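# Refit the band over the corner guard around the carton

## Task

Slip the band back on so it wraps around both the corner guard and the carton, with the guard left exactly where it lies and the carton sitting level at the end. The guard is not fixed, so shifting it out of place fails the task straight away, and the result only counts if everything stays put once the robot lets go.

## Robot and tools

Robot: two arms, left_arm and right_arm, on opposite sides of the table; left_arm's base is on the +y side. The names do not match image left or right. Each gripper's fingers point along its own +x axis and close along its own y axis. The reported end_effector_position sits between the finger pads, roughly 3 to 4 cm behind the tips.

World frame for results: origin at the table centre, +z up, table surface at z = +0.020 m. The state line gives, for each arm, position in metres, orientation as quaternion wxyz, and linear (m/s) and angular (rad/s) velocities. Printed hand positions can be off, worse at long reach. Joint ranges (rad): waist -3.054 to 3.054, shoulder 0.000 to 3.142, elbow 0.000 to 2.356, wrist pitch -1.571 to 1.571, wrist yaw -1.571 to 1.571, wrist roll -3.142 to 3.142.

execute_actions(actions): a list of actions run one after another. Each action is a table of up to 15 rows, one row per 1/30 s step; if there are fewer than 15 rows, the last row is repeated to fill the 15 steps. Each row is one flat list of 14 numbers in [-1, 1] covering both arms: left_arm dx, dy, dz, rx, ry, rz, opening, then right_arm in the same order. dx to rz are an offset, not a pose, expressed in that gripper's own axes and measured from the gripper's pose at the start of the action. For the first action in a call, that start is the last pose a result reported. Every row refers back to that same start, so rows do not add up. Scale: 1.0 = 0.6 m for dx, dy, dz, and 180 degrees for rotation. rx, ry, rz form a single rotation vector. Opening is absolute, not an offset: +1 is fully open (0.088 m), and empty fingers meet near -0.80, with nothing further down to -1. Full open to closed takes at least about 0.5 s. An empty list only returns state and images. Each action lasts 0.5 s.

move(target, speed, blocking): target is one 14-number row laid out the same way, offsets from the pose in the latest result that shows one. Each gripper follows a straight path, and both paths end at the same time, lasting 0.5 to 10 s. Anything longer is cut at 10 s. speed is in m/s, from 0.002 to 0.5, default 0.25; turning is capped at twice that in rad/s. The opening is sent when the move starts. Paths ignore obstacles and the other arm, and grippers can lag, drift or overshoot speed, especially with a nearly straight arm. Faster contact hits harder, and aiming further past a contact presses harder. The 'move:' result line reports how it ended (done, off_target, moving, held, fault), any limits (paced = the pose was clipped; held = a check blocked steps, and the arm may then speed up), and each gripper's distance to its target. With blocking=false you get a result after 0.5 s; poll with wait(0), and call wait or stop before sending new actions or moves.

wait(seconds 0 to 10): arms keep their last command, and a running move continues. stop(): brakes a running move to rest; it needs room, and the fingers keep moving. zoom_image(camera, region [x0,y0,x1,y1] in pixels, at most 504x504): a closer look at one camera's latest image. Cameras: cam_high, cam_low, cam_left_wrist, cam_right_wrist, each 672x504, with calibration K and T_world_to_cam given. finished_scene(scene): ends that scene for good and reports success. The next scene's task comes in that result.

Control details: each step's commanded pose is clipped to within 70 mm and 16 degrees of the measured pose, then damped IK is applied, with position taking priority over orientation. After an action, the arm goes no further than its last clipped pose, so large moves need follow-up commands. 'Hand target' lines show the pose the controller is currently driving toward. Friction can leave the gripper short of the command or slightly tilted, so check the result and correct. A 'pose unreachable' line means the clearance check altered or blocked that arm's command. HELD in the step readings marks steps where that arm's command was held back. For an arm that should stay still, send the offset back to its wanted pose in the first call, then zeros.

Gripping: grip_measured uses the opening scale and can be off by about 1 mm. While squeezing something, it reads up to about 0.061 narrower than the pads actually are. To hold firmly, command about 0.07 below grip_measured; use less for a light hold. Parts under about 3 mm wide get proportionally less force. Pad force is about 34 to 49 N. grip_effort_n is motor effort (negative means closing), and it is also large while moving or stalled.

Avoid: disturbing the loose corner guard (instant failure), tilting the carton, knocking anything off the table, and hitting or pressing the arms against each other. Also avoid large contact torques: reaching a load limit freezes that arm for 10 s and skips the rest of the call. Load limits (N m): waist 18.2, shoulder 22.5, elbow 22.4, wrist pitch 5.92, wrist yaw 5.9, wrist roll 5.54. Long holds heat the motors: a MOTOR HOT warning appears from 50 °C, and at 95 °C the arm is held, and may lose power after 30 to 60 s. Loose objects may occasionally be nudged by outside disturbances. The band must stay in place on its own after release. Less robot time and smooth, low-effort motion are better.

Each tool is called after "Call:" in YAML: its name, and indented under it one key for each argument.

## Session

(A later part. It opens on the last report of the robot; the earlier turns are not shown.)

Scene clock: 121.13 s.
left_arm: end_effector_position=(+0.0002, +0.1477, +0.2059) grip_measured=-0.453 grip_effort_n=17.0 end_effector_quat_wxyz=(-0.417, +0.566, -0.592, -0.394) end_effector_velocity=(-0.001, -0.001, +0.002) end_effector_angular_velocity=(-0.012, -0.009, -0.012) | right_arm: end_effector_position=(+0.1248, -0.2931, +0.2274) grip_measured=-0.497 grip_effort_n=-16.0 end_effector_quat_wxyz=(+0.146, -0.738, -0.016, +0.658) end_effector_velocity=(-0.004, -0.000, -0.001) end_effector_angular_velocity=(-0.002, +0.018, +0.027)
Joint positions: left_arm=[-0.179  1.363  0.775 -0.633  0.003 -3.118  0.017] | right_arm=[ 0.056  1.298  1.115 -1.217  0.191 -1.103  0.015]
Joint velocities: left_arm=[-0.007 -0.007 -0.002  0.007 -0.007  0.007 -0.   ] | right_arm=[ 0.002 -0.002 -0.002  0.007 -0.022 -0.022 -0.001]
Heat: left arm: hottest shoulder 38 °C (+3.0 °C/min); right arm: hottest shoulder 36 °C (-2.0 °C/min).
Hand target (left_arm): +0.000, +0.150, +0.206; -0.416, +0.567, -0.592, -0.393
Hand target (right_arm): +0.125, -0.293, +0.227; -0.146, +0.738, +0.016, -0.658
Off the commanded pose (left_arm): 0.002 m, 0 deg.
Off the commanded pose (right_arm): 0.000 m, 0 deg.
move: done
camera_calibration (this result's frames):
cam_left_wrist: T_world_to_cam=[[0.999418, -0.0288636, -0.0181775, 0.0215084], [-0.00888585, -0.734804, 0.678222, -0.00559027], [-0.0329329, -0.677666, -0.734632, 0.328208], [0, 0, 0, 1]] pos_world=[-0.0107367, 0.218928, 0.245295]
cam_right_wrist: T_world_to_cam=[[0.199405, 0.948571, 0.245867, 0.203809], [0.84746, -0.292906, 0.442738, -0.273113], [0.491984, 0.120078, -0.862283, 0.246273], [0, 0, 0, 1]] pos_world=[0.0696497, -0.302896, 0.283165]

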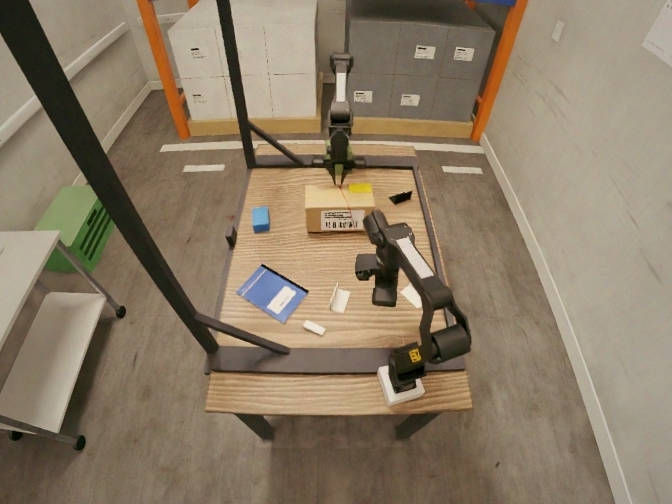

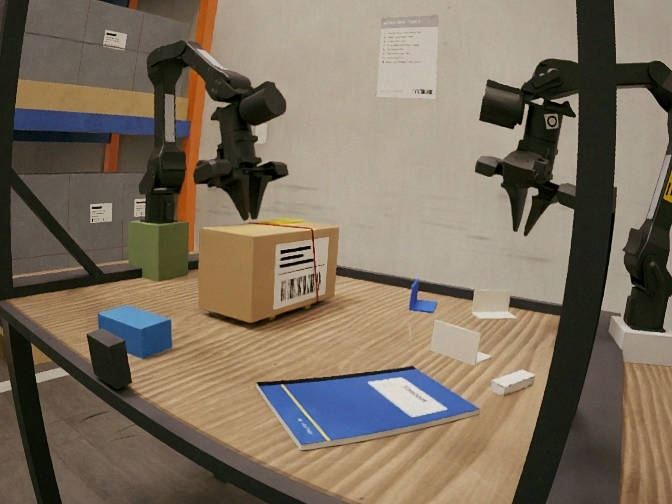

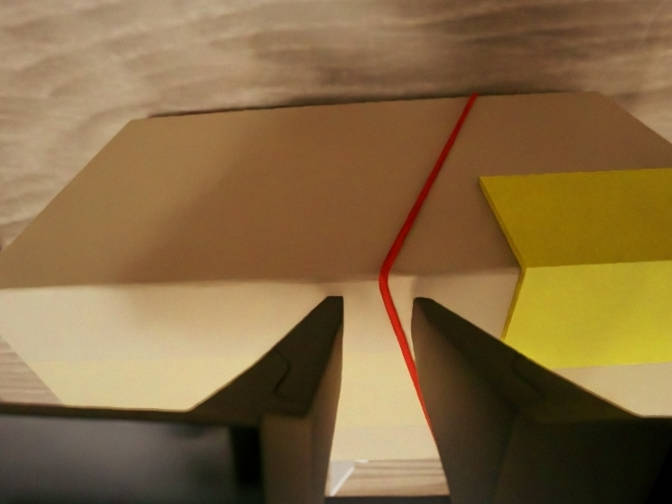

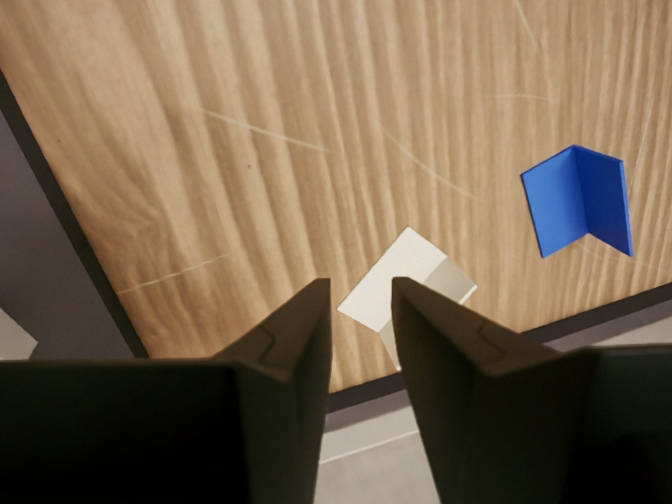

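Call:
move:
  target: [0.014,0,0.006,0,-0.002,0,-0.5,0,0,0,0,0,0,-0.5]
  speed: 0.01

Scene clock: 127.30 s.
left_arm: end_effector_position=(+0.0001, +0.1456, +0.2025) grip_measured=-0.497 grip_effort_n=-15.6 end_effector_quat_wxyz=(-0.413, +0.569, -0.594, -0.391) end_effector_velocity=(+0.003, +0.002, -0.001) end_effector_angular_velocity=(+0.007, -0.018, +0.012) | right_arm: end_effector_position=(+0.1248, -0.2931, +0.2274) grip_measured=-0.497 grip_effort_n=-15.6 end_effector_quat_wxyz=(+0.146, -0.738, -0.016, +0.658) end_effector_velocity=(-0.002, -0.003, +0.000) end_effector_angular_velocity=(-0.010, +0.018, +0.008)
Joint positions: left_arm=[-0.179  1.369  0.76  -0.602  0.003 -3.118  0.015] | right_arm=[ 0.056  1.298  1.115 -1.217  0.191 -1.103  0.015]
Joint velocities: left_arm=[-0.002 -0.002 -0.002 -0.007 -0.022 -0.007 -0.   ] | right_arm=[-0.002 -0.007 -0.002 -0.007 -0.022 -0.007 -0.   ]
Heat: left arm: hottest shoulder 37 °C (+2.0 °C/min); right arm: hottest shoulder 36 °C (-1.0 °C/min).
Hand target (left_arm): +0.000, +0.148, +0.197; -0.419, +0.565, -0.591, -0.396
Hand target (right_arm): +0.125, -0.293, +0.227; -0.146, +0.738, +0.016, -0.658
Off the commanded pose (left_arm): 0.006 m, 1 deg.
Off the commanded pose (right_arm): 0.000 m, 0 deg.
move: done
camera_calibration (this result's frames):
cam_left_wrist: T_world_to_cam=[[0.999413, -0.0290851, -0.0181248, 0.0214594], [-0.00868032, -0.726472, 0.687141, -0.00789926], [-0.0331528, -0.68658, -0.726298, 0.32387], [0, 0, 0, 1]] pos_world=[-0.0107782, 0.217248, 0.241043]
cam_right_wrist: T_world_to_cam=[[0.199405, 0.948571, 0.245867, 0.203809], [0.84746, -0.292906, 0.442738, -0.273113], [0.491984, 0.120078, -0.862283, 0.246273], [0, 0, 0, 1]] pos_world=[0.0696497, -0.302896, 0.283165]

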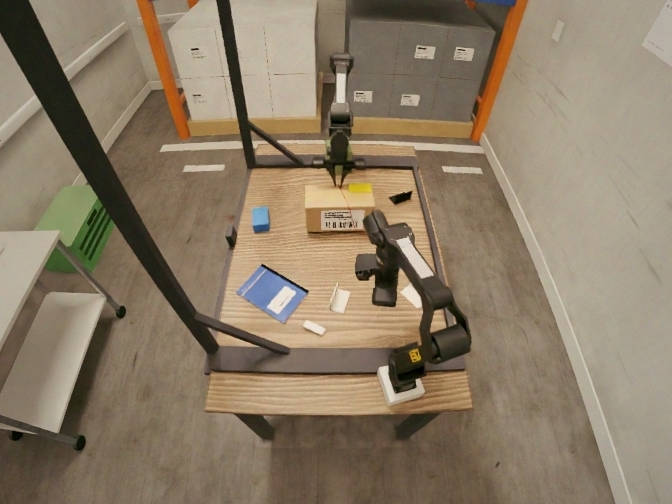

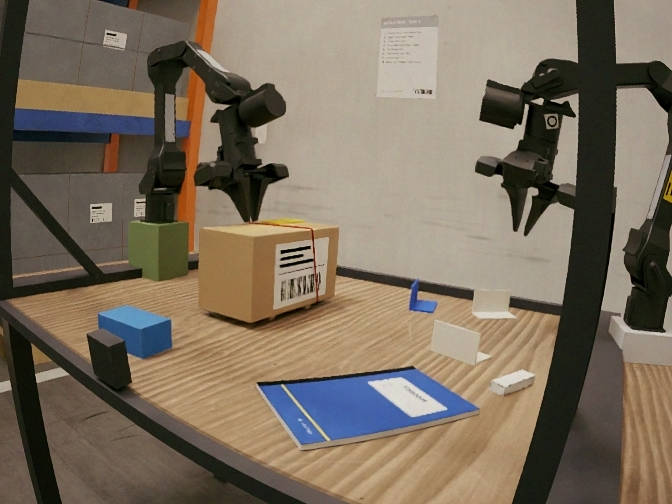

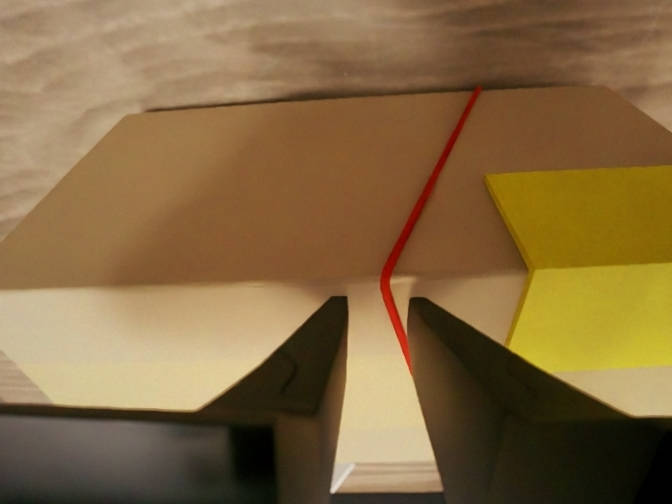

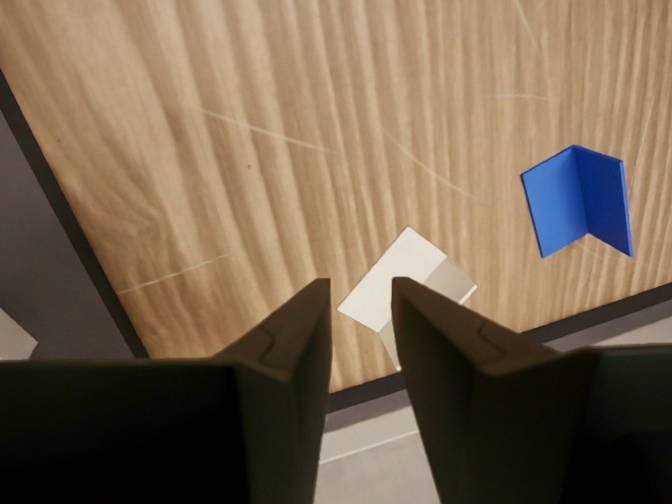

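Call:
move:
  target: [0.010,-0.003,0.010,0,-0.006,0,-0.5,0,0,0,0,0,0,-0.5]
  speed: 0.01

Call:
zoom_image:
  camera: "cam_left_wrist"
  region: [280,220,500,380]

Call:
zoom_image:
  camera: "cam_low"
  region: [190,150,350,270]

Scene clock: 133.80 s.
left_arm: end_effector_position=(+0.0015, +0.1463, +0.2006) grip_measured=-0.497 grip_effort_n=-15.6 end_effector_quat_wxyz=(-0.413, +0.570, -0.593, -0.391) end_effector_velocity=(+0.003, +0.002, -0.001) end_effector_angular_velocity=(+0.007, -0.018, +0.012) | right_arm: end_effector_position=(+0.1248, -0.2931, +0.2274) grip_measured=-0.497 grip_effort_n=-16.5 end_effector_quat_wxyz=(+0.146, -0.738, -0.016, +0.658) end_effector_velocity=(+0.000, -0.002, -0.002) end_effector_angular_velocity=(-0.013, +0.005, -0.008)
Joint positions: left_arm=[-0.174  1.369  0.752 -0.594  0.003 -3.116  0.015] | right_arm=[ 0.056  1.298  1.115 -1.217  0.191 -1.103  0.015]
Joint velocities: left_arm=[-0.002 -0.002 -0.002 -0.007 -0.022 -0.007 -0.   ] | right_arm=[-0.002  0.002 -0.002 -0.007 -0.007  0.007  0.   ]
Heat: left arm: hottest shoulder 36 °C (+0.0 °C/min); right arm: hottest shoulder 36 °C (-1.0 °C/min).
Hand target (left_arm): +0.002, +0.149, +0.195; -0.419, +0.565, -0.591, -0.396
Hand target (right_arm): +0.125, -0.293, +0.227; -0.146, +0.738, +0.016, -0.658
Off the commanded pose (left_arm): 0.006 m, 1 deg.
Off the commanded pose (right_arm): 0.000 m, 0 deg.
move: done
camera_calibration (this result's frames):
cam_left_wrist: T_world_to_cam=[[0.999512, -0.0259125, -0.0174514, 0.0194475], [-0.00683657, -0.726482, 0.687151, -0.00608753], [-0.030484, -0.686696, -0.726305, 0.323045], [0, 0, 0, 1]] pos_world=[-0.00963189, 0.217915, 0.239152]
cam_right_wrist: T_world_to_cam=[[0.199405, 0.948571, 0.245867, 0.203809], [0.84746, -0.292906, 0.442738, -0.273113], [0.491984, 0.120078, -0.862283, 0.246273], [0, 0, 0, 1]] pos_world=[0.0696497, -0.302896, 0.283165]

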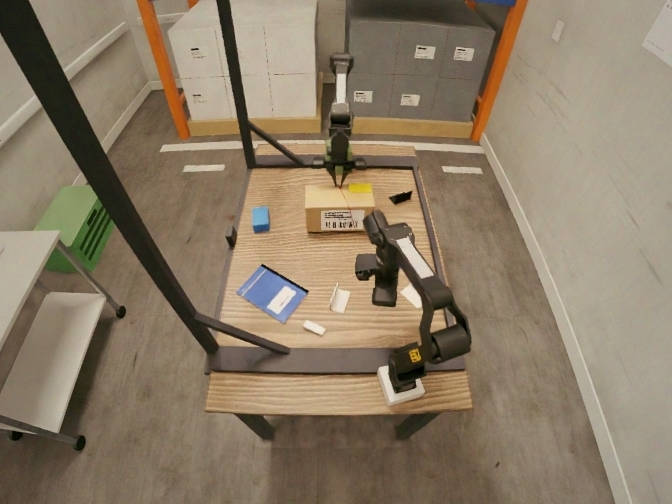

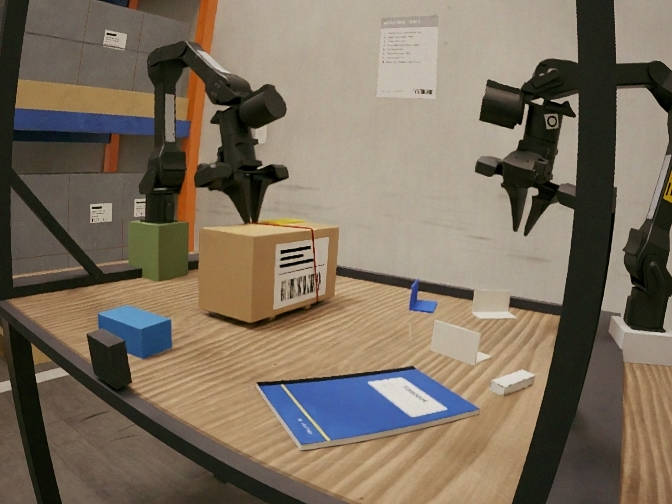

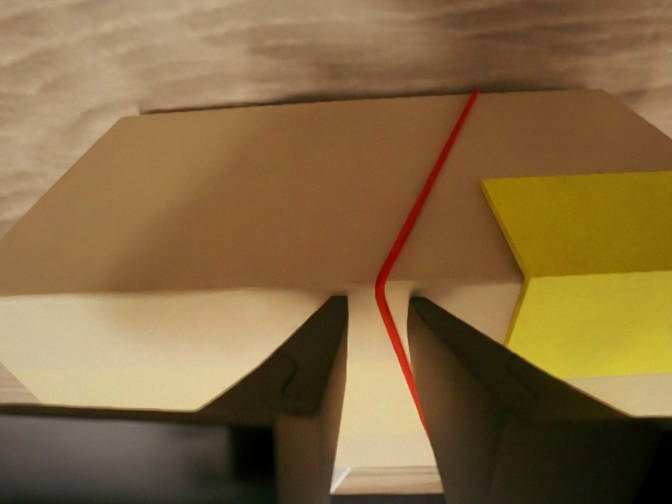

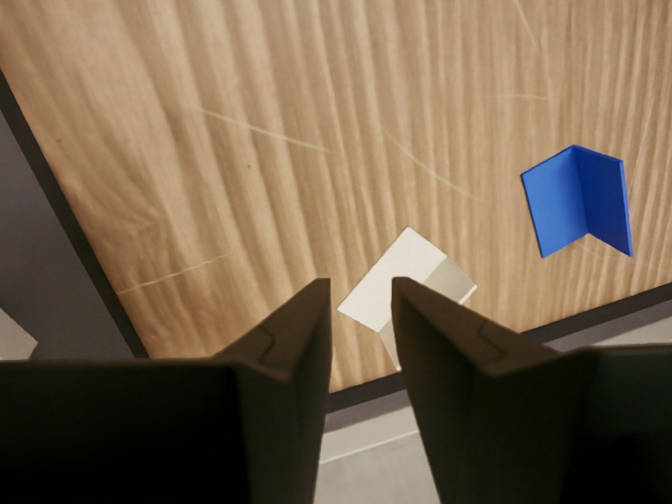

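Region (280, 220, 500, 380) of cam_left_wrist's 672x504 image, scaled by 2.291, with more detail than that image has; it fills the top 367 rows of this view, and the rest is white.

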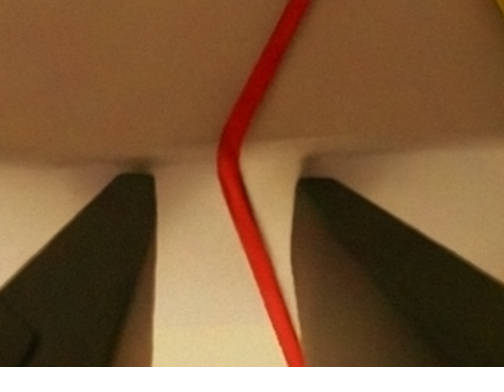

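Region (190, 150, 350, 270) of cam_low's 672x504 image, scaled by 3.150, with more detail than that image has; it fills the top 378 rows of this view, and the rest is white.

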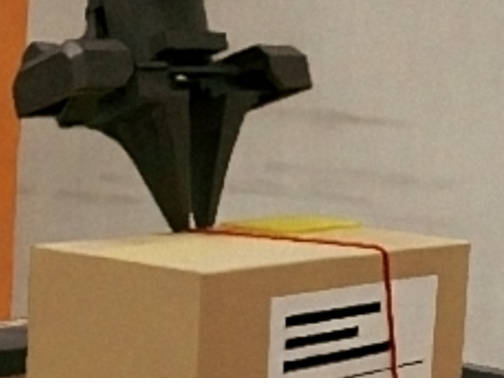

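Call:
execute_actions:
  actions:
    - [[0.012,0,0,0,-0.004,0,-0.5,0,0,0,0,0,0,-0.5]]
    - [[0.006,0,0,0,-0.002,0,-0.6,0,0,0,0,0,0,-0.5]]
    - [[0.003,0,0,0,0,0,-0.68,0,0,0,0,0,0,-0.5]]
    - [[0.003,0,0,0,0,0,-0.75,0,0,0,0,0,0,-0.5]]

Call:
zoom_image:
  camera: "cam_left_wrist"
  region: [280,220,500,380]

Scene clock: 139.83 s.
left_arm: end_effector_position=(+0.0017, +0.1411, +0.1999) grip_measured=-0.747 grip_effort_n=-16.5 end_effector_quat_wxyz=(-0.408, +0.573, -0.596, -0.386) end_effector_velocity=(-0.002, +0.001, +0.002) end_effector_angular_velocity=(-0.002, +0.010, +0.002) | right_arm: end_effector_position=(+0.1248, -0.2931, +0.2274) grip_measured=-0.497 grip_effort_n=-16.0 end_effector_quat_wxyz=(+0.146, -0.738, -0.016, +0.658) end_effector_velocity=(+0.001, +0.001, +0.000) end_effector_angular_velocity=(+0.008, -0.006, +0.003)
Joint positions: left_arm=[-0.174  1.38   0.752 -0.566  0.002 -3.116  0.002] | right_arm=[ 0.056  1.298  1.115 -1.217  0.191 -1.103  0.015]
Joint velocities: left_arm=[-0.002 -0.007  0.002 -0.007  0.007 -0.007 -0.   ] | right_arm=[-0.002 -0.002 -0.002  0.007  0.007 -0.007 -0.   ]
Heat: left arm: hottest shoulder 35 °C (-3.0 °C/min); right arm: hottest shoulder 35 °C (-2.0 °C/min).
Hand target (left_arm): +0.001, +0.141, +0.198; -0.409, +0.572, -0.596, -0.388
Hand target (right_arm): +0.125, -0.293, +0.227; -0.146, +0.738, +0.016, -0.658
Off the commanded pose (left_arm): 0.002 m, 0 deg.
Off the commanded pose (right_arm): 0.000 m, 0 deg.
Step readings (end_effector_position; steps 1 to 15: 1st action; 16 to 30: 2nd action; 31 to 45: 3rd action; 46 to 60: 4th action):
0: left_arm (+0.0015, +0.1462, +0.2007) | right_arm (+0.1248, -0.2931, +0.2274)
1: left_arm (+0.0015, +0.1460, +0.2002) | right_arm (+0.1248, -0.2931, +0.2274)
2: left_arm (+0.0015, +0.1450, +0.1997) | right_arm (+0.1248, -0.2931, +0.2274)
4: left_arm (+0.0015, +0.1447, +0.1988) | right_arm (+0.1248, -0.2931, +0.2274)
8: left_arm (+0.0015, +0.1446, +0.1987) | right_arm (+0.1248, -0.2931, +0.2274)
15: left_arm (+0.0015, +0.1446, +0.1987) | right_arm (+0.1248, -0.2931, +0.2274)
16: left_arm (+0.0015, +0.1444, +0.1988) | right_arm (+0.1248, -0.2931, +0.2274)
17: left_arm (+0.0014, +0.1436, +0.1991) | right_arm (+0.1248, -0.2931, +0.2274)
19: left_arm (+0.0014, +0.1430, +0.1992) | right_arm (+0.1248, -0.2931, +0.2274)
23: left_arm (+0.0014, +0.1429, +0.1992) | right_arm (+0.1248, -0.2931, +0.2274)
30: left_arm (+0.0014, +0.1429, +0.1992) | right_arm (+0.1248, -0.2931, +0.2274)
31: left_arm (+0.0014, +0.1428, +0.1993) | right_arm (+0.1248, -0.2931, +0.2274)
32: left_arm (+0.0014, +0.1424, +0.1994) | right_arm (+0.1248, -0.2931, +0.2274)
34: left_arm (+0.0014, +0.1421, +0.1995) | right_arm (+0.1248, -0.2931, +0.2274)
38: left_arm (+0.0014, +0.1419, +0.1996) | right_arm (+0.1248, -0.2931, +0.2274)
45: left_arm (+0.0014, +0.1418, +0.1996) | right_arm (+0.1248, -0.2931, +0.2274)
46: left_arm (+0.0014, +0.1417, +0.1997) | right_arm (+0.1248, -0.2931, +0.2274)
47: left_arm (+0.0013, +0.1415, +0.1997) | right_arm (+0.1248, -0.2931, +0.2274)
49: left_arm (+0.0015, +0.1413, +0.1998) | right_arm (+0.1248, -0.2931, +0.2274)
53: left_arm (+0.0016, +0.1411, +0.1999) | right_arm (+0.1248, -0.2931, +0.2274)
60: end_effector_position above
camera_calibration (this result's frames):
cam_left_wrist: T_world_to_cam=[[0.999545, -0.0253955, -0.0162834, 0.0188158], [-0.00678179, -0.715106, 0.698983, -0.0133105], [-0.0293954, -0.698554, -0.714953, 0.318375], [0, 0, 0, 1]] pos_world=[-0.00953871, 0.213362, 0.237233]
cam_right_wrist: T_world_to_cam=[[0.199405, 0.948571, 0.245867, 0.203809], [0.84746, -0.292906, 0.442738, -0.273113], [0.491984, 0.120078, -0.862283, 0.246273], [0, 0, 0, 1]] pos_world=[0.0696497, -0.302896, 0.283165]

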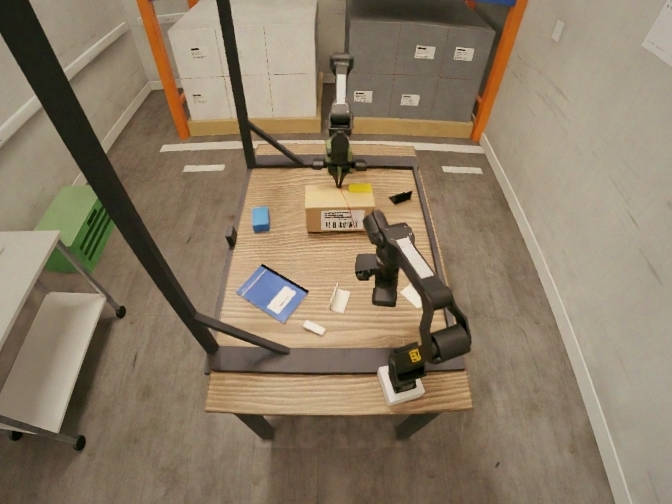

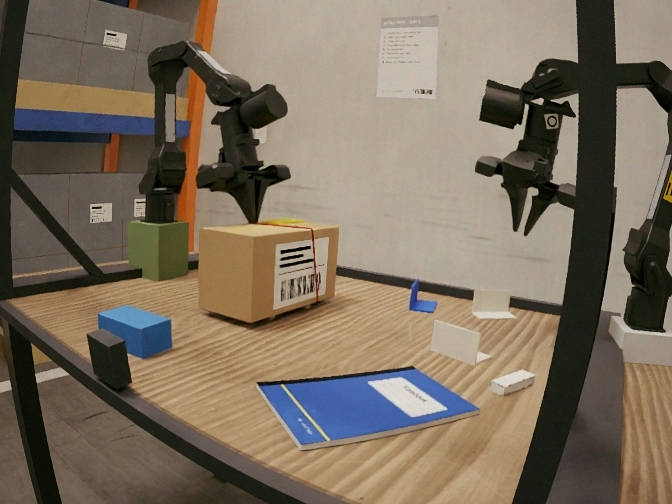

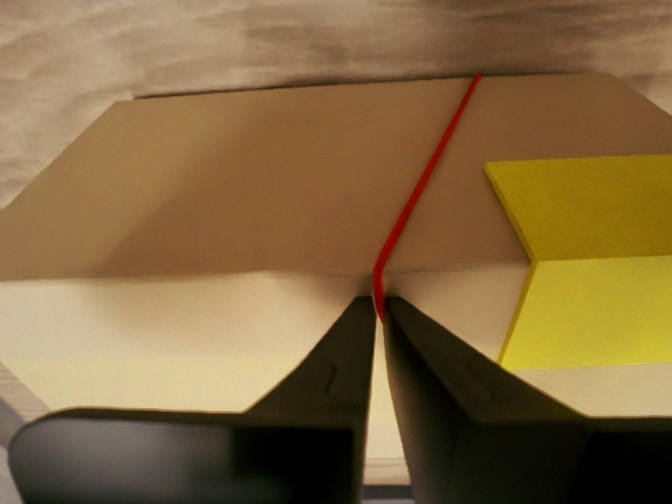

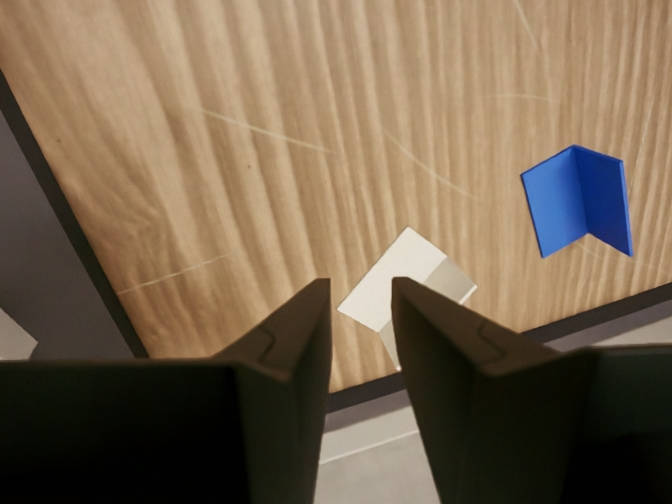

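Region (280, 220, 500, 380) of cam_left_wrist's 672x504 image, scaled by 2.291, with more detail than that image has; it fills the top 367 rows of this view, and the rest is white.

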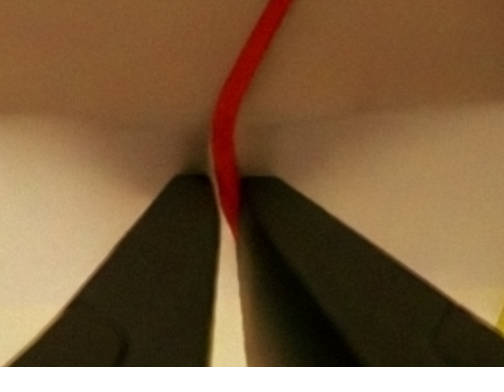

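Call:
execute_actions:
  actions:
    - [[0.008,0,0,0,-0.003,0,-0.8,0,0,0,0,0,0,-0.5]]
    - [[0.004,0,0,0,0,0,-0.88,0,0,0,0,0,0,-0.5]]

Call:
move:
  target: [-0.024,0,-0.006,0,0,0,-0.88,0,0,0,0,0,0,-0.5]
  speed: 0.01

Call:
zoom_image:
  camera: "cam_low"
  region: [190,150,350,270]

Scene clock: 144.97 s.
left_arm: end_effector_position=(+0.0018, +0.1401, +0.1997) grip_measured=-0.815 grip_effort_n=-83.5 end_effector_quat_wxyz=(-0.407, +0.574, -0.597, -0.385) end_effector_velocity=(+0.001, +0.007, -0.003) end_effector_angular_velocity=(+0.027, -0.010, -0.007) | right_arm: end_effector_position=(+0.1248, -0.2931, +0.2274) grip_measured=-0.497 grip_effort_n=-16.0 end_effector_quat_wxyz=(+0.146, -0.738, -0.016, +0.658) end_effector_velocity=(+0.001, -0.002, -0.001) end_effector_angular_velocity=(-0.011, -0.012, +0.008)
Joint positions: left_arm=[-0.174  1.382  0.752 -0.56   0.002 -3.116  0.   ] | right_arm=[ 0.056  1.298  1.115 -1.217  0.191 -1.103  0.015]
Joint velocities: left_arm=[-0.002 -0.002 -0.007 -0.022 -0.007  0.007  0.   ] | right_arm=[ 0.002  0.002 -0.002 -0.007  0.007 -0.007 -0.   ]
Heat: left arm: hottest shoulder 35 °C (-4.0 °C/min); right arm: hottest shoulder 35 °C (-2.0 °C/min).
Hand target (left_arm): +0.002, +0.140, +0.197; -0.408, +0.574, -0.596, -0.386
Hand target (right_arm): +0.125, -0.293, +0.227; -0.146, +0.738, +0.016, -0.658
Off the commanded pose (left_arm): 0.002 m, 0 deg.
Off the commanded pose (right_arm): 0.000 m, 0 deg.
Step readings (end_effector_position; steps 1 to 15: 1st action; 16 to 30: 2nd action):
0: left_arm (+0.0017, +0.1411, +0.1999) | right_arm (+0.1248, -0.2931, +0.2274)
1: left_arm (+0.0017, +0.1410, +0.2000) | right_arm (+0.1248, -0.2931, +0.2274)
2: left_arm (+0.0017, +0.1408, +0.1998) | right_arm (+0.1248, -0.2931, +0.2274)
4: left_arm (+0.0018, +0.1408, +0.1996) | right_arm (+0.1248, -0.2931, +0.2274)
8: left_arm (+0.0018, +0.1406, +0.1996) | right_arm (+0.1248, -0.2931, +0.2274)
15: left_arm (+0.0018, +0.1405, +0.1995) | right_arm (+0.1248, -0.2931, +0.2274)
16: left_arm (+0.0018, +0.1405, +0.1995) | right_arm (+0.1248, -0.2931, +0.2274)
17: left_arm (+0.0018, +0.1405, +0.1995) | right_arm (+0.1248, -0.2931, +0.2274)
19: left_arm (+0.0018, +0.1401, +0.1996) | right_arm (+0.1248, -0.2931, +0.2274)
23: left_arm (+0.0018, +0.1401, +0.1997) | right_arm (+0.1248, -0.2931, +0.2274)
30: end_effector_position above
camera_calibration (this result's frames):
cam_left_wrist: T_world_to_cam=[[0.999562, -0.0251623, -0.0155564, 0.0185128], [-0.00703521, -0.712963, 0.701167, -0.0146314], [-0.0287341, -0.70075, -0.712828, 0.317346], [0, 0, 0, 1]] pos_world=[-0.00948893, 0.212415, 0.23676]
cam_right_wrist: T_world_to_cam=[[0.199405, 0.948571, 0.245867, 0.203809], [0.84746, -0.292906, 0.442738, -0.273113], [0.491984, 0.120078, -0.862283, 0.246273], [0, 0, 0, 1]] pos_world=[0.0696497, -0.302896, 0.283165]

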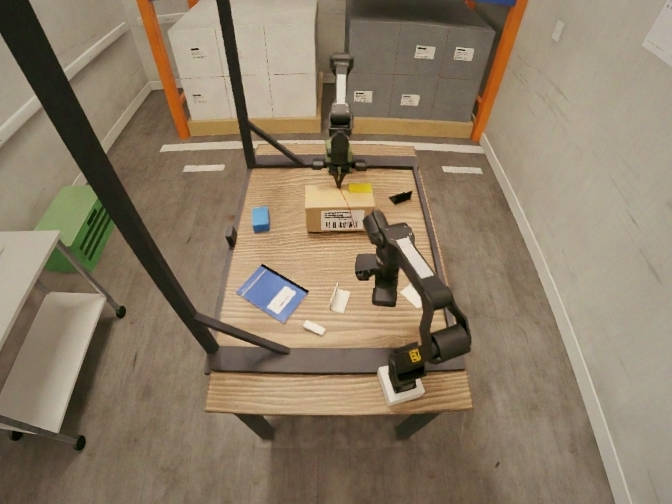

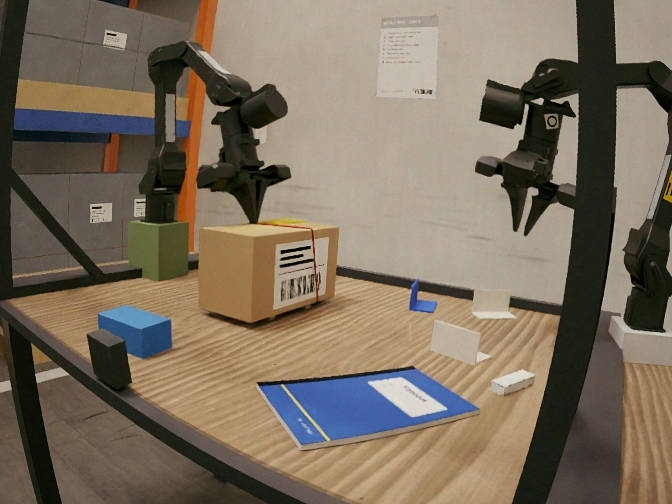

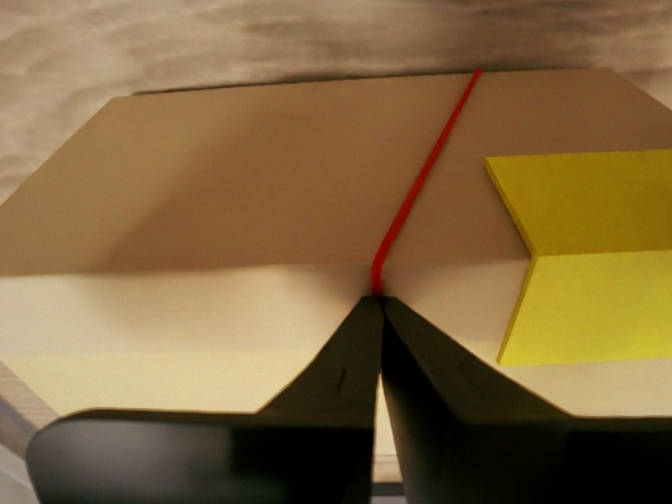

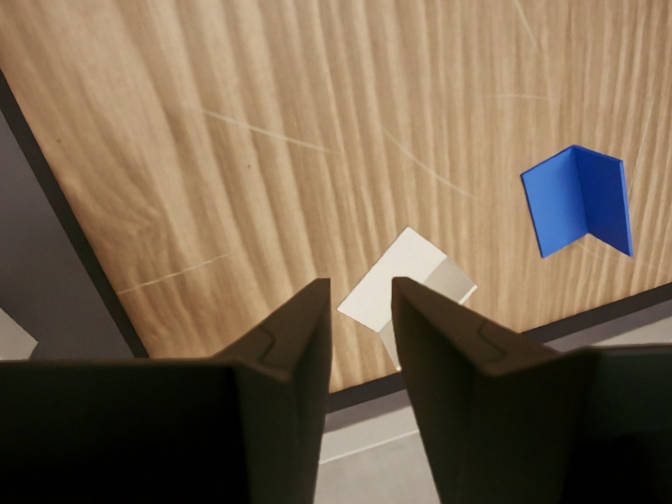

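Scene clock: 146.67 s.
left_arm: end_effector_position=(+0.0019, +0.1442, +0.2092) grip_measured=-0.815 grip_effort_n=-83.5 end_effector_quat_wxyz=(-0.412, +0.571, -0.593, -0.390) end_effector_velocity=(-0.002, +0.004, +0.001) end_effector_angular_velocity=(+0.012, +0.004, -0.012) | right_arm: end_effector_position=(+0.1248, -0.2931, +0.2274) grip_measured=-0.497 grip_effort_n=-16.0 end_effector_quat_wxyz=(+0.146, -0.738, -0.016, +0.658) end_effector_velocity=(-0.003, -0.004, -0.002) end_effector_angular_velocity=(-0.019, +0.016, +0.013)
Joint positions: left_arm=[-0.174  1.361  0.782 -0.627  0.002 -3.116  0.   ] | right_arm=[ 0.056  1.298  1.115 -1.217  0.191 -1.103  0.015]
Joint velocities: left_arm=[-0.002 -0.007  0.002 -0.022  0.007  0.007  0.   ] | right_arm=[ 0.002 -0.002 -0.007 -0.007 -0.022 -0.007 -0.   ]
Heat: left arm: hottest shoulder 35 °C (-5.0 °C/min); right arm: hottest shoulder 35 °C (-2.0 °C/min).
Hand target (left_arm): +0.002, +0.142, +0.214; -0.407, +0.574, -0.596, -0.385
Hand target (right_arm): +0.125, -0.293, +0.227; -0.146, +0.738, +0.016, -0.658
Off the commanded pose (left_arm): 0.006 m, 1 deg.
Off the commanded pose (right_arm): 0.000 m, 0 deg.
move: done
camera_calibration (this result's frames):
cam_left_wrist: T_world_to_cam=[[0.999567, -0.0249124, -0.0156481, 0.0186692], [-0.0072505, -0.724103, 0.689654, -0.0143996], [-0.0285117, -0.689242, -0.72397, 0.327745], [0, 0, 0, 1]] pos_world=[-0.00942091, 0.215934, 0.247501]
cam_right_wrist: T_world_to_cam=[[0.199405, 0.948571, 0.245867, 0.203809], [0.84746, -0.292906, 0.442738, -0.273113], [0.491984, 0.120078, -0.862283, 0.246273], [0, 0, 0, 1]] pos_world=[0.0696497, -0.302896, 0.283165]

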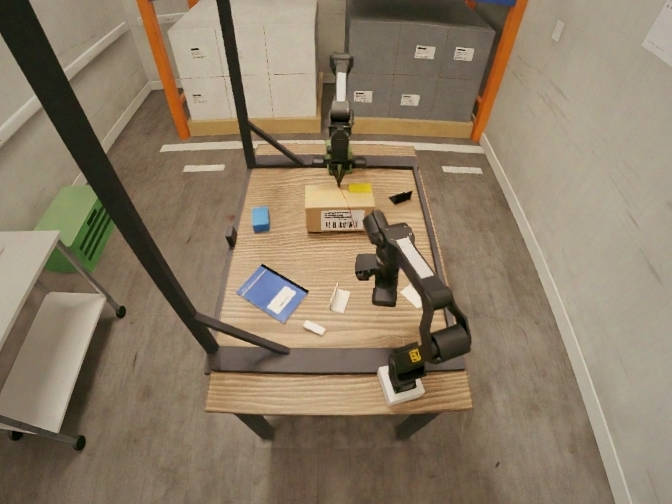

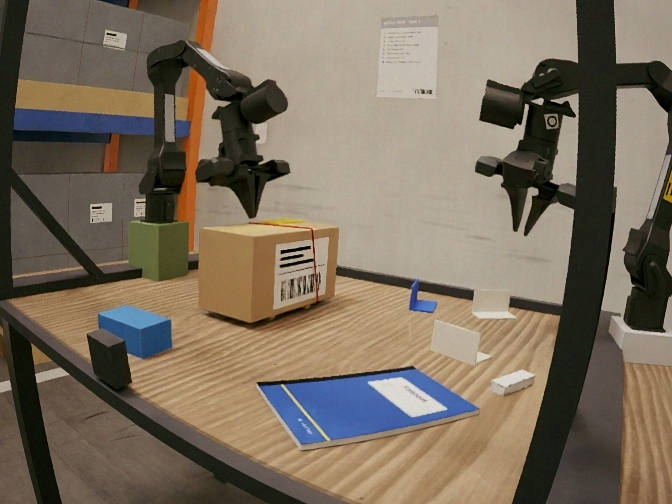

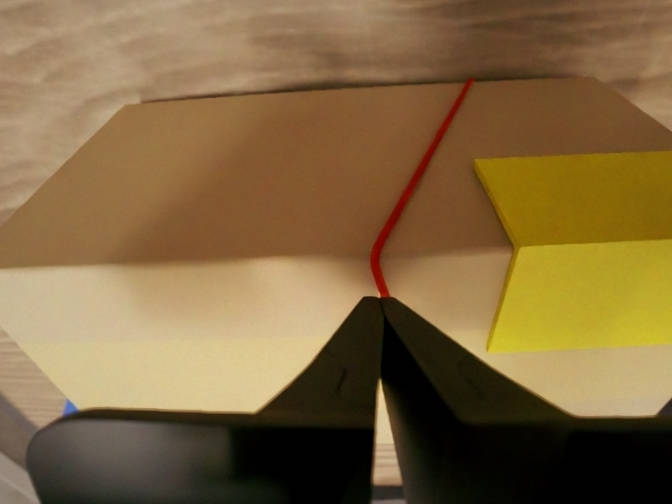

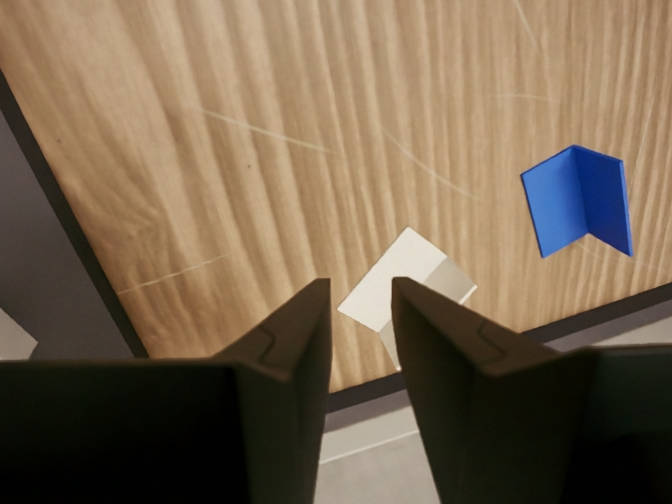

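Region (190, 150, 350, 270) of cam_low's 672x504 image, scaled by 3.150, with more detail than that image has; it fills the top 378 rows of this view, and the rest is white.

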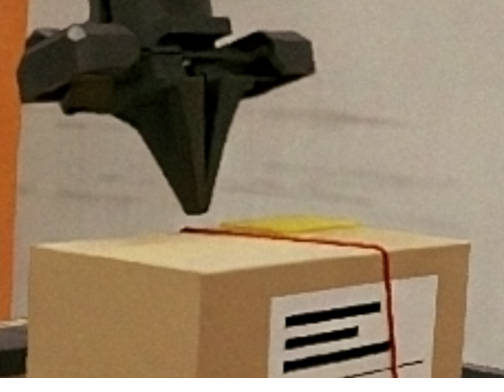

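Call:
move:
  target: [0.0,0,0.019,0,-0.006,0,-0.5,0,0,0,0,0,0,-0.5]
  speed: 0.02

Scene clock: 151.90 s.
left_arm: end_effector_position=(+0.0020, +0.1518, +0.2058) grip_measured=-0.503 grip_effort_n=16.5 end_effector_quat_wxyz=(-0.417, +0.568, -0.590, -0.395) end_effector_velocity=(+0.004, +0.000, -0.001) end_effector_angular_velocity=(-0.003, -0.018, +0.017) | right_arm: end_effector_position=(+0.1248, -0.2931, +0.2274) grip_measured=-0.497 grip_effort_n=-15.6 end_effector_quat_wxyz=(+0.146, -0.738, -0.016, +0.658) end_effector_velocity=(+0.000, -0.002, -0.001) end_effector_angular_velocity=(-0.014, -0.003, +0.034)
Joint positions: left_arm=[-0.174  1.347  0.762 -0.639  0.002 -3.116  0.014] | right_arm=[ 0.056  1.298  1.115 -1.217  0.191 -1.103  0.015]
Joint velocities: left_arm=[ 0.002 -0.002 -0.007  0.007 -0.022 -0.007 -0.   ] | right_arm=[-0.002 -0.002 -0.002 -0.007 -0.007 -0.037 -0.   ]
Heat: left arm: hottest shoulder 35 °C (-6.0 °C/min); right arm: hottest shoulder 35 °C (-1.0 °C/min).
Hand target (left_arm): +0.002, +0.155, +0.205; -0.417, +0.567, -0.589, -0.395
Hand target (right_arm): +0.125, -0.293, +0.227; -0.146, +0.738, +0.016, -0.658
Off the commanded pose (left_arm): 0.003 m, 0 deg.
Off the commanded pose (right_arm): 0.000 m, 0 deg.
move: done
camera_calibration (this result's frames):
cam_left_wrist: T_world_to_cam=[[0.999572, -0.024643, -0.0157418, 0.018636], [-0.00747718, -0.735832, 0.677123, -0.00212241], [-0.0282696, -0.676715, -0.735702, 0.331014], [0, 0, 0, 1]] pos_world=[-0.00928629, 0.2229, 0.245258]
cam_right_wrist: T_world_to_cam=[[0.199405, 0.948571, 0.245867, 0.203809], [0.84746, -0.292906, 0.442738, -0.273113], [0.491984, 0.120078, -0.862283, 0.246273], [0, 0, 0, 1]] pos_world=[0.0696497, -0.302896, 0.283165]

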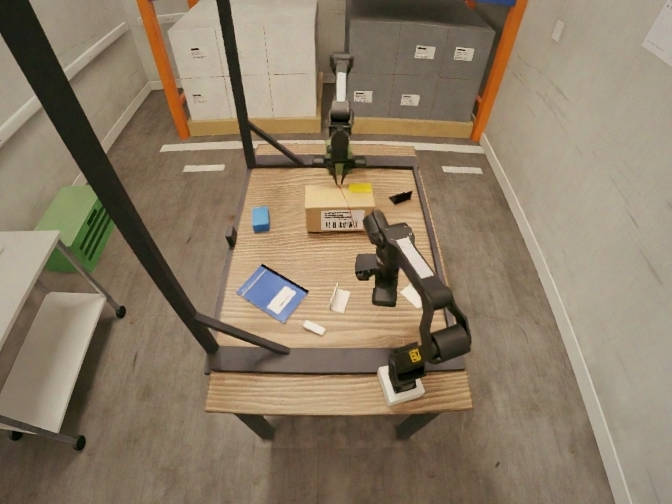

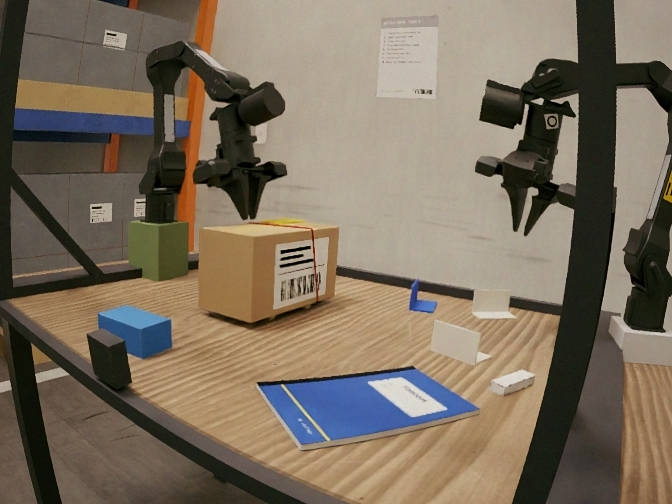

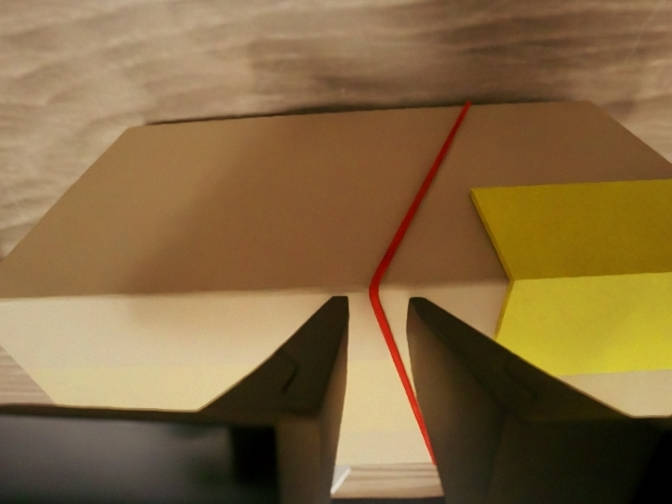

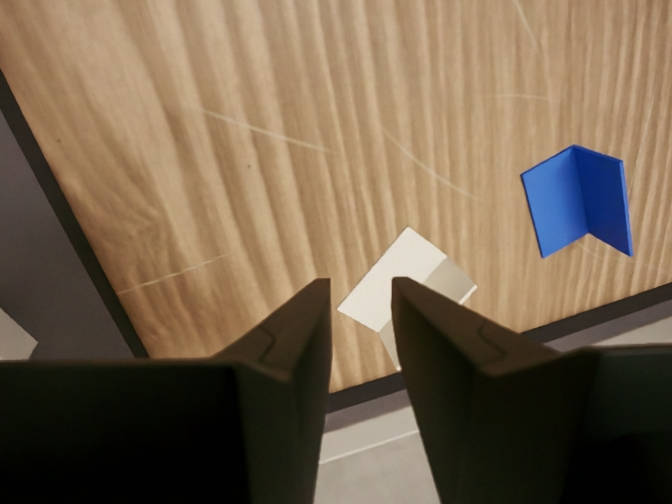

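Call:
move:
  target: [0.014,0,0.012,0,-0.008,0,-0.5,0,0,0,0,0,0,-0.5]
  speed: 0.01

Call:
zoom_image:
  camera: "cam_left_wrist"
  region: [280,220,500,380]

Call:
zoom_image:
  camera: "cam_low"
  region: [190,150,350,270]

Scene clock: 158.70 s.
left_arm: end_effector_position=(+0.0020, +0.1531, +0.2010) grip_measured=-0.503 grip_effort_n=16.5 end_effector_quat_wxyz=(-0.419, +0.566, -0.589, -0.397) end_effector_velocity=(+0.003, +0.002, -0.002) end_effector_angular_velocity=(+0.012, -0.023, -0.002) | right_arm: end_effector_position=(+0.1248, -0.2931, +0.2274) grip_measured=-0.497 grip_effort_n=-16.0 end_effector_quat_wxyz=(+0.146, -0.738, -0.016, +0.658) end_effector_velocity=(+0.002, -0.002, -0.003) end_effector_angular_velocity=(-0.013, -0.010, -0.011)
Joint positions: left_arm=[-0.174  1.355  0.75  -0.626  0.002 -3.116  0.014] | right_arm=[ 0.056  1.298  1.115 -1.217  0.191 -1.103  0.015]
Joint velocities: left_arm=[-0.002  0.002 -0.002 -0.007 -0.022  0.007 -0.   ] | right_arm=[-0.002  0.002 -0.007 -0.007  0.007  0.007 -0.   ]
Heat: left arm: hottest shoulder 34 °C (-8.0 °C/min); right arm: hottest shoulder 35 °C (-1.0 °C/min).
Hand target (left_arm): +0.002, +0.156, +0.195; -0.424, +0.562, -0.585, -0.402
Hand target (right_arm): +0.125, -0.293, +0.227; -0.146, +0.738, +0.016, -0.658
Off the commanded pose (left_arm): 0.006 m, 1 deg.
Off the commanded pose (right_arm): 0.000 m, 0 deg.
move: done
camera_calibration (this result's frames):
cam_left_wrist: T_world_to_cam=[[0.999574, -0.0245348, -0.015778, 0.0185583], [-0.00756668, -0.740463, 0.672054, 0.00378496], [-0.0281717, -0.671649, -0.740334, 0.328521], [0, 0, 0, 1]] pos_world=[-0.0092668, 0.223909, 0.240964]
cam_right_wrist: T_world_to_cam=[[0.199405, 0.948571, 0.245867, 0.203809], [0.84746, -0.292906, 0.442738, -0.273113], [0.491984, 0.120078, -0.862283, 0.246273], [0, 0, 0, 1]] pos_world=[0.0696497, -0.302896, 0.283165]

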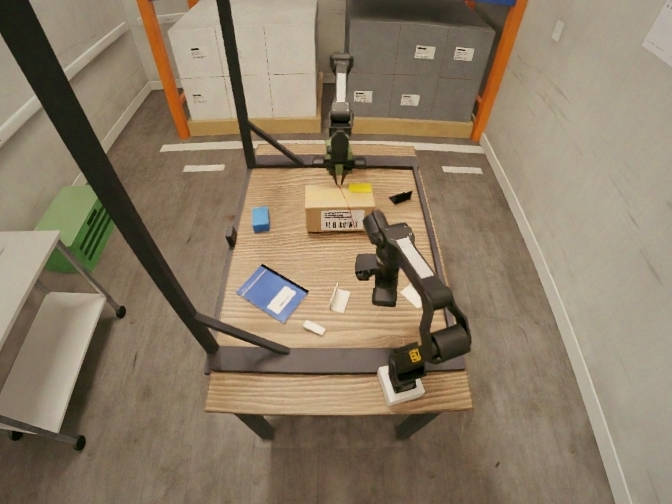

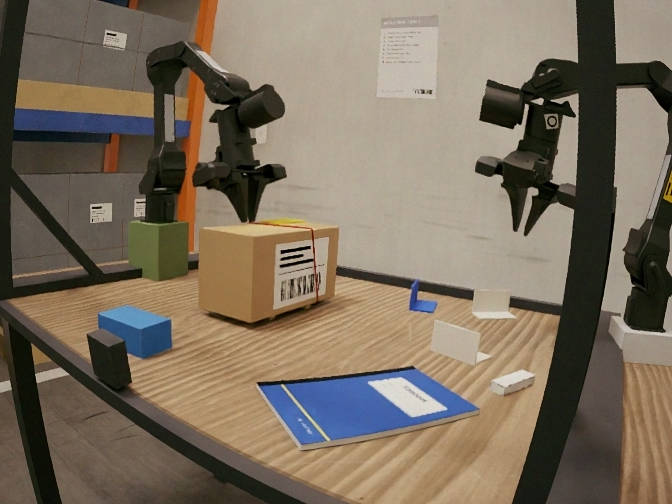

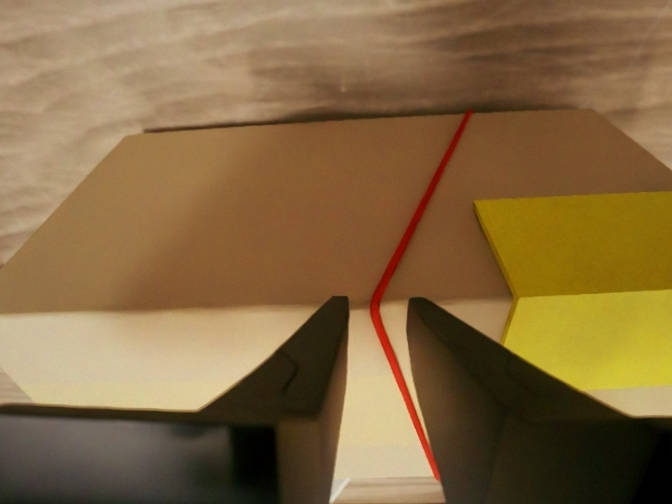

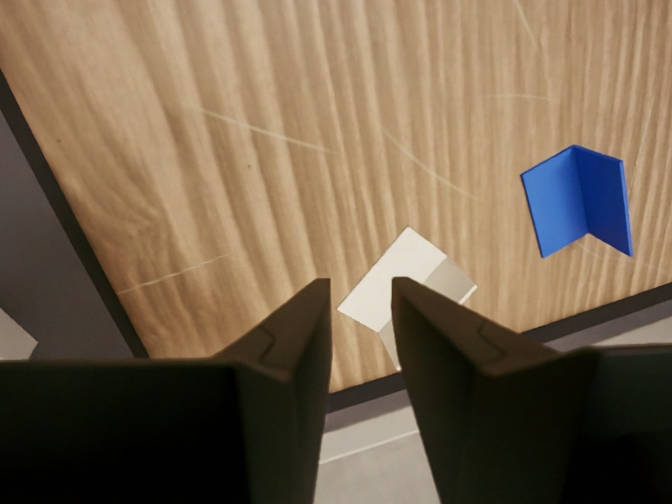

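Region (280, 220, 500, 380) of cam_left_wrist's 672x504 image, scaled by 2.291, with more detail than that image has; it fills the top 367 rows of this view, and the rest is white.

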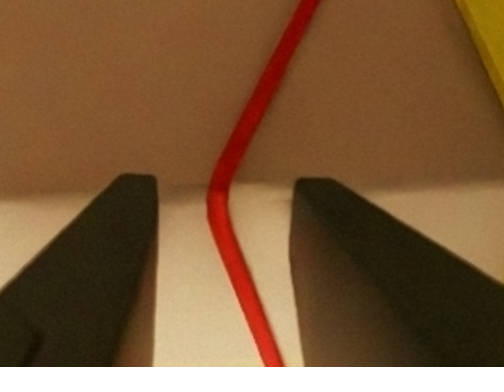

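Region (190, 150, 350, 270) of cam_low's 672x504 image, scaled by 3.150, with more detail than that image has; it fills the top 378 rows of this view, and the rest is white.

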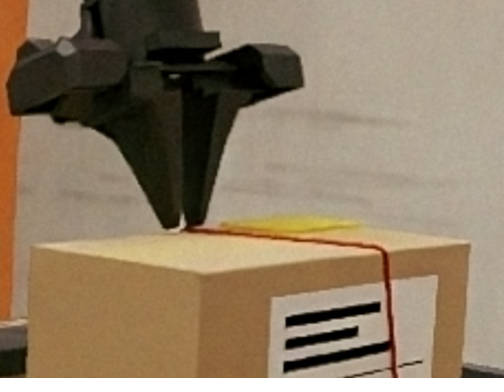

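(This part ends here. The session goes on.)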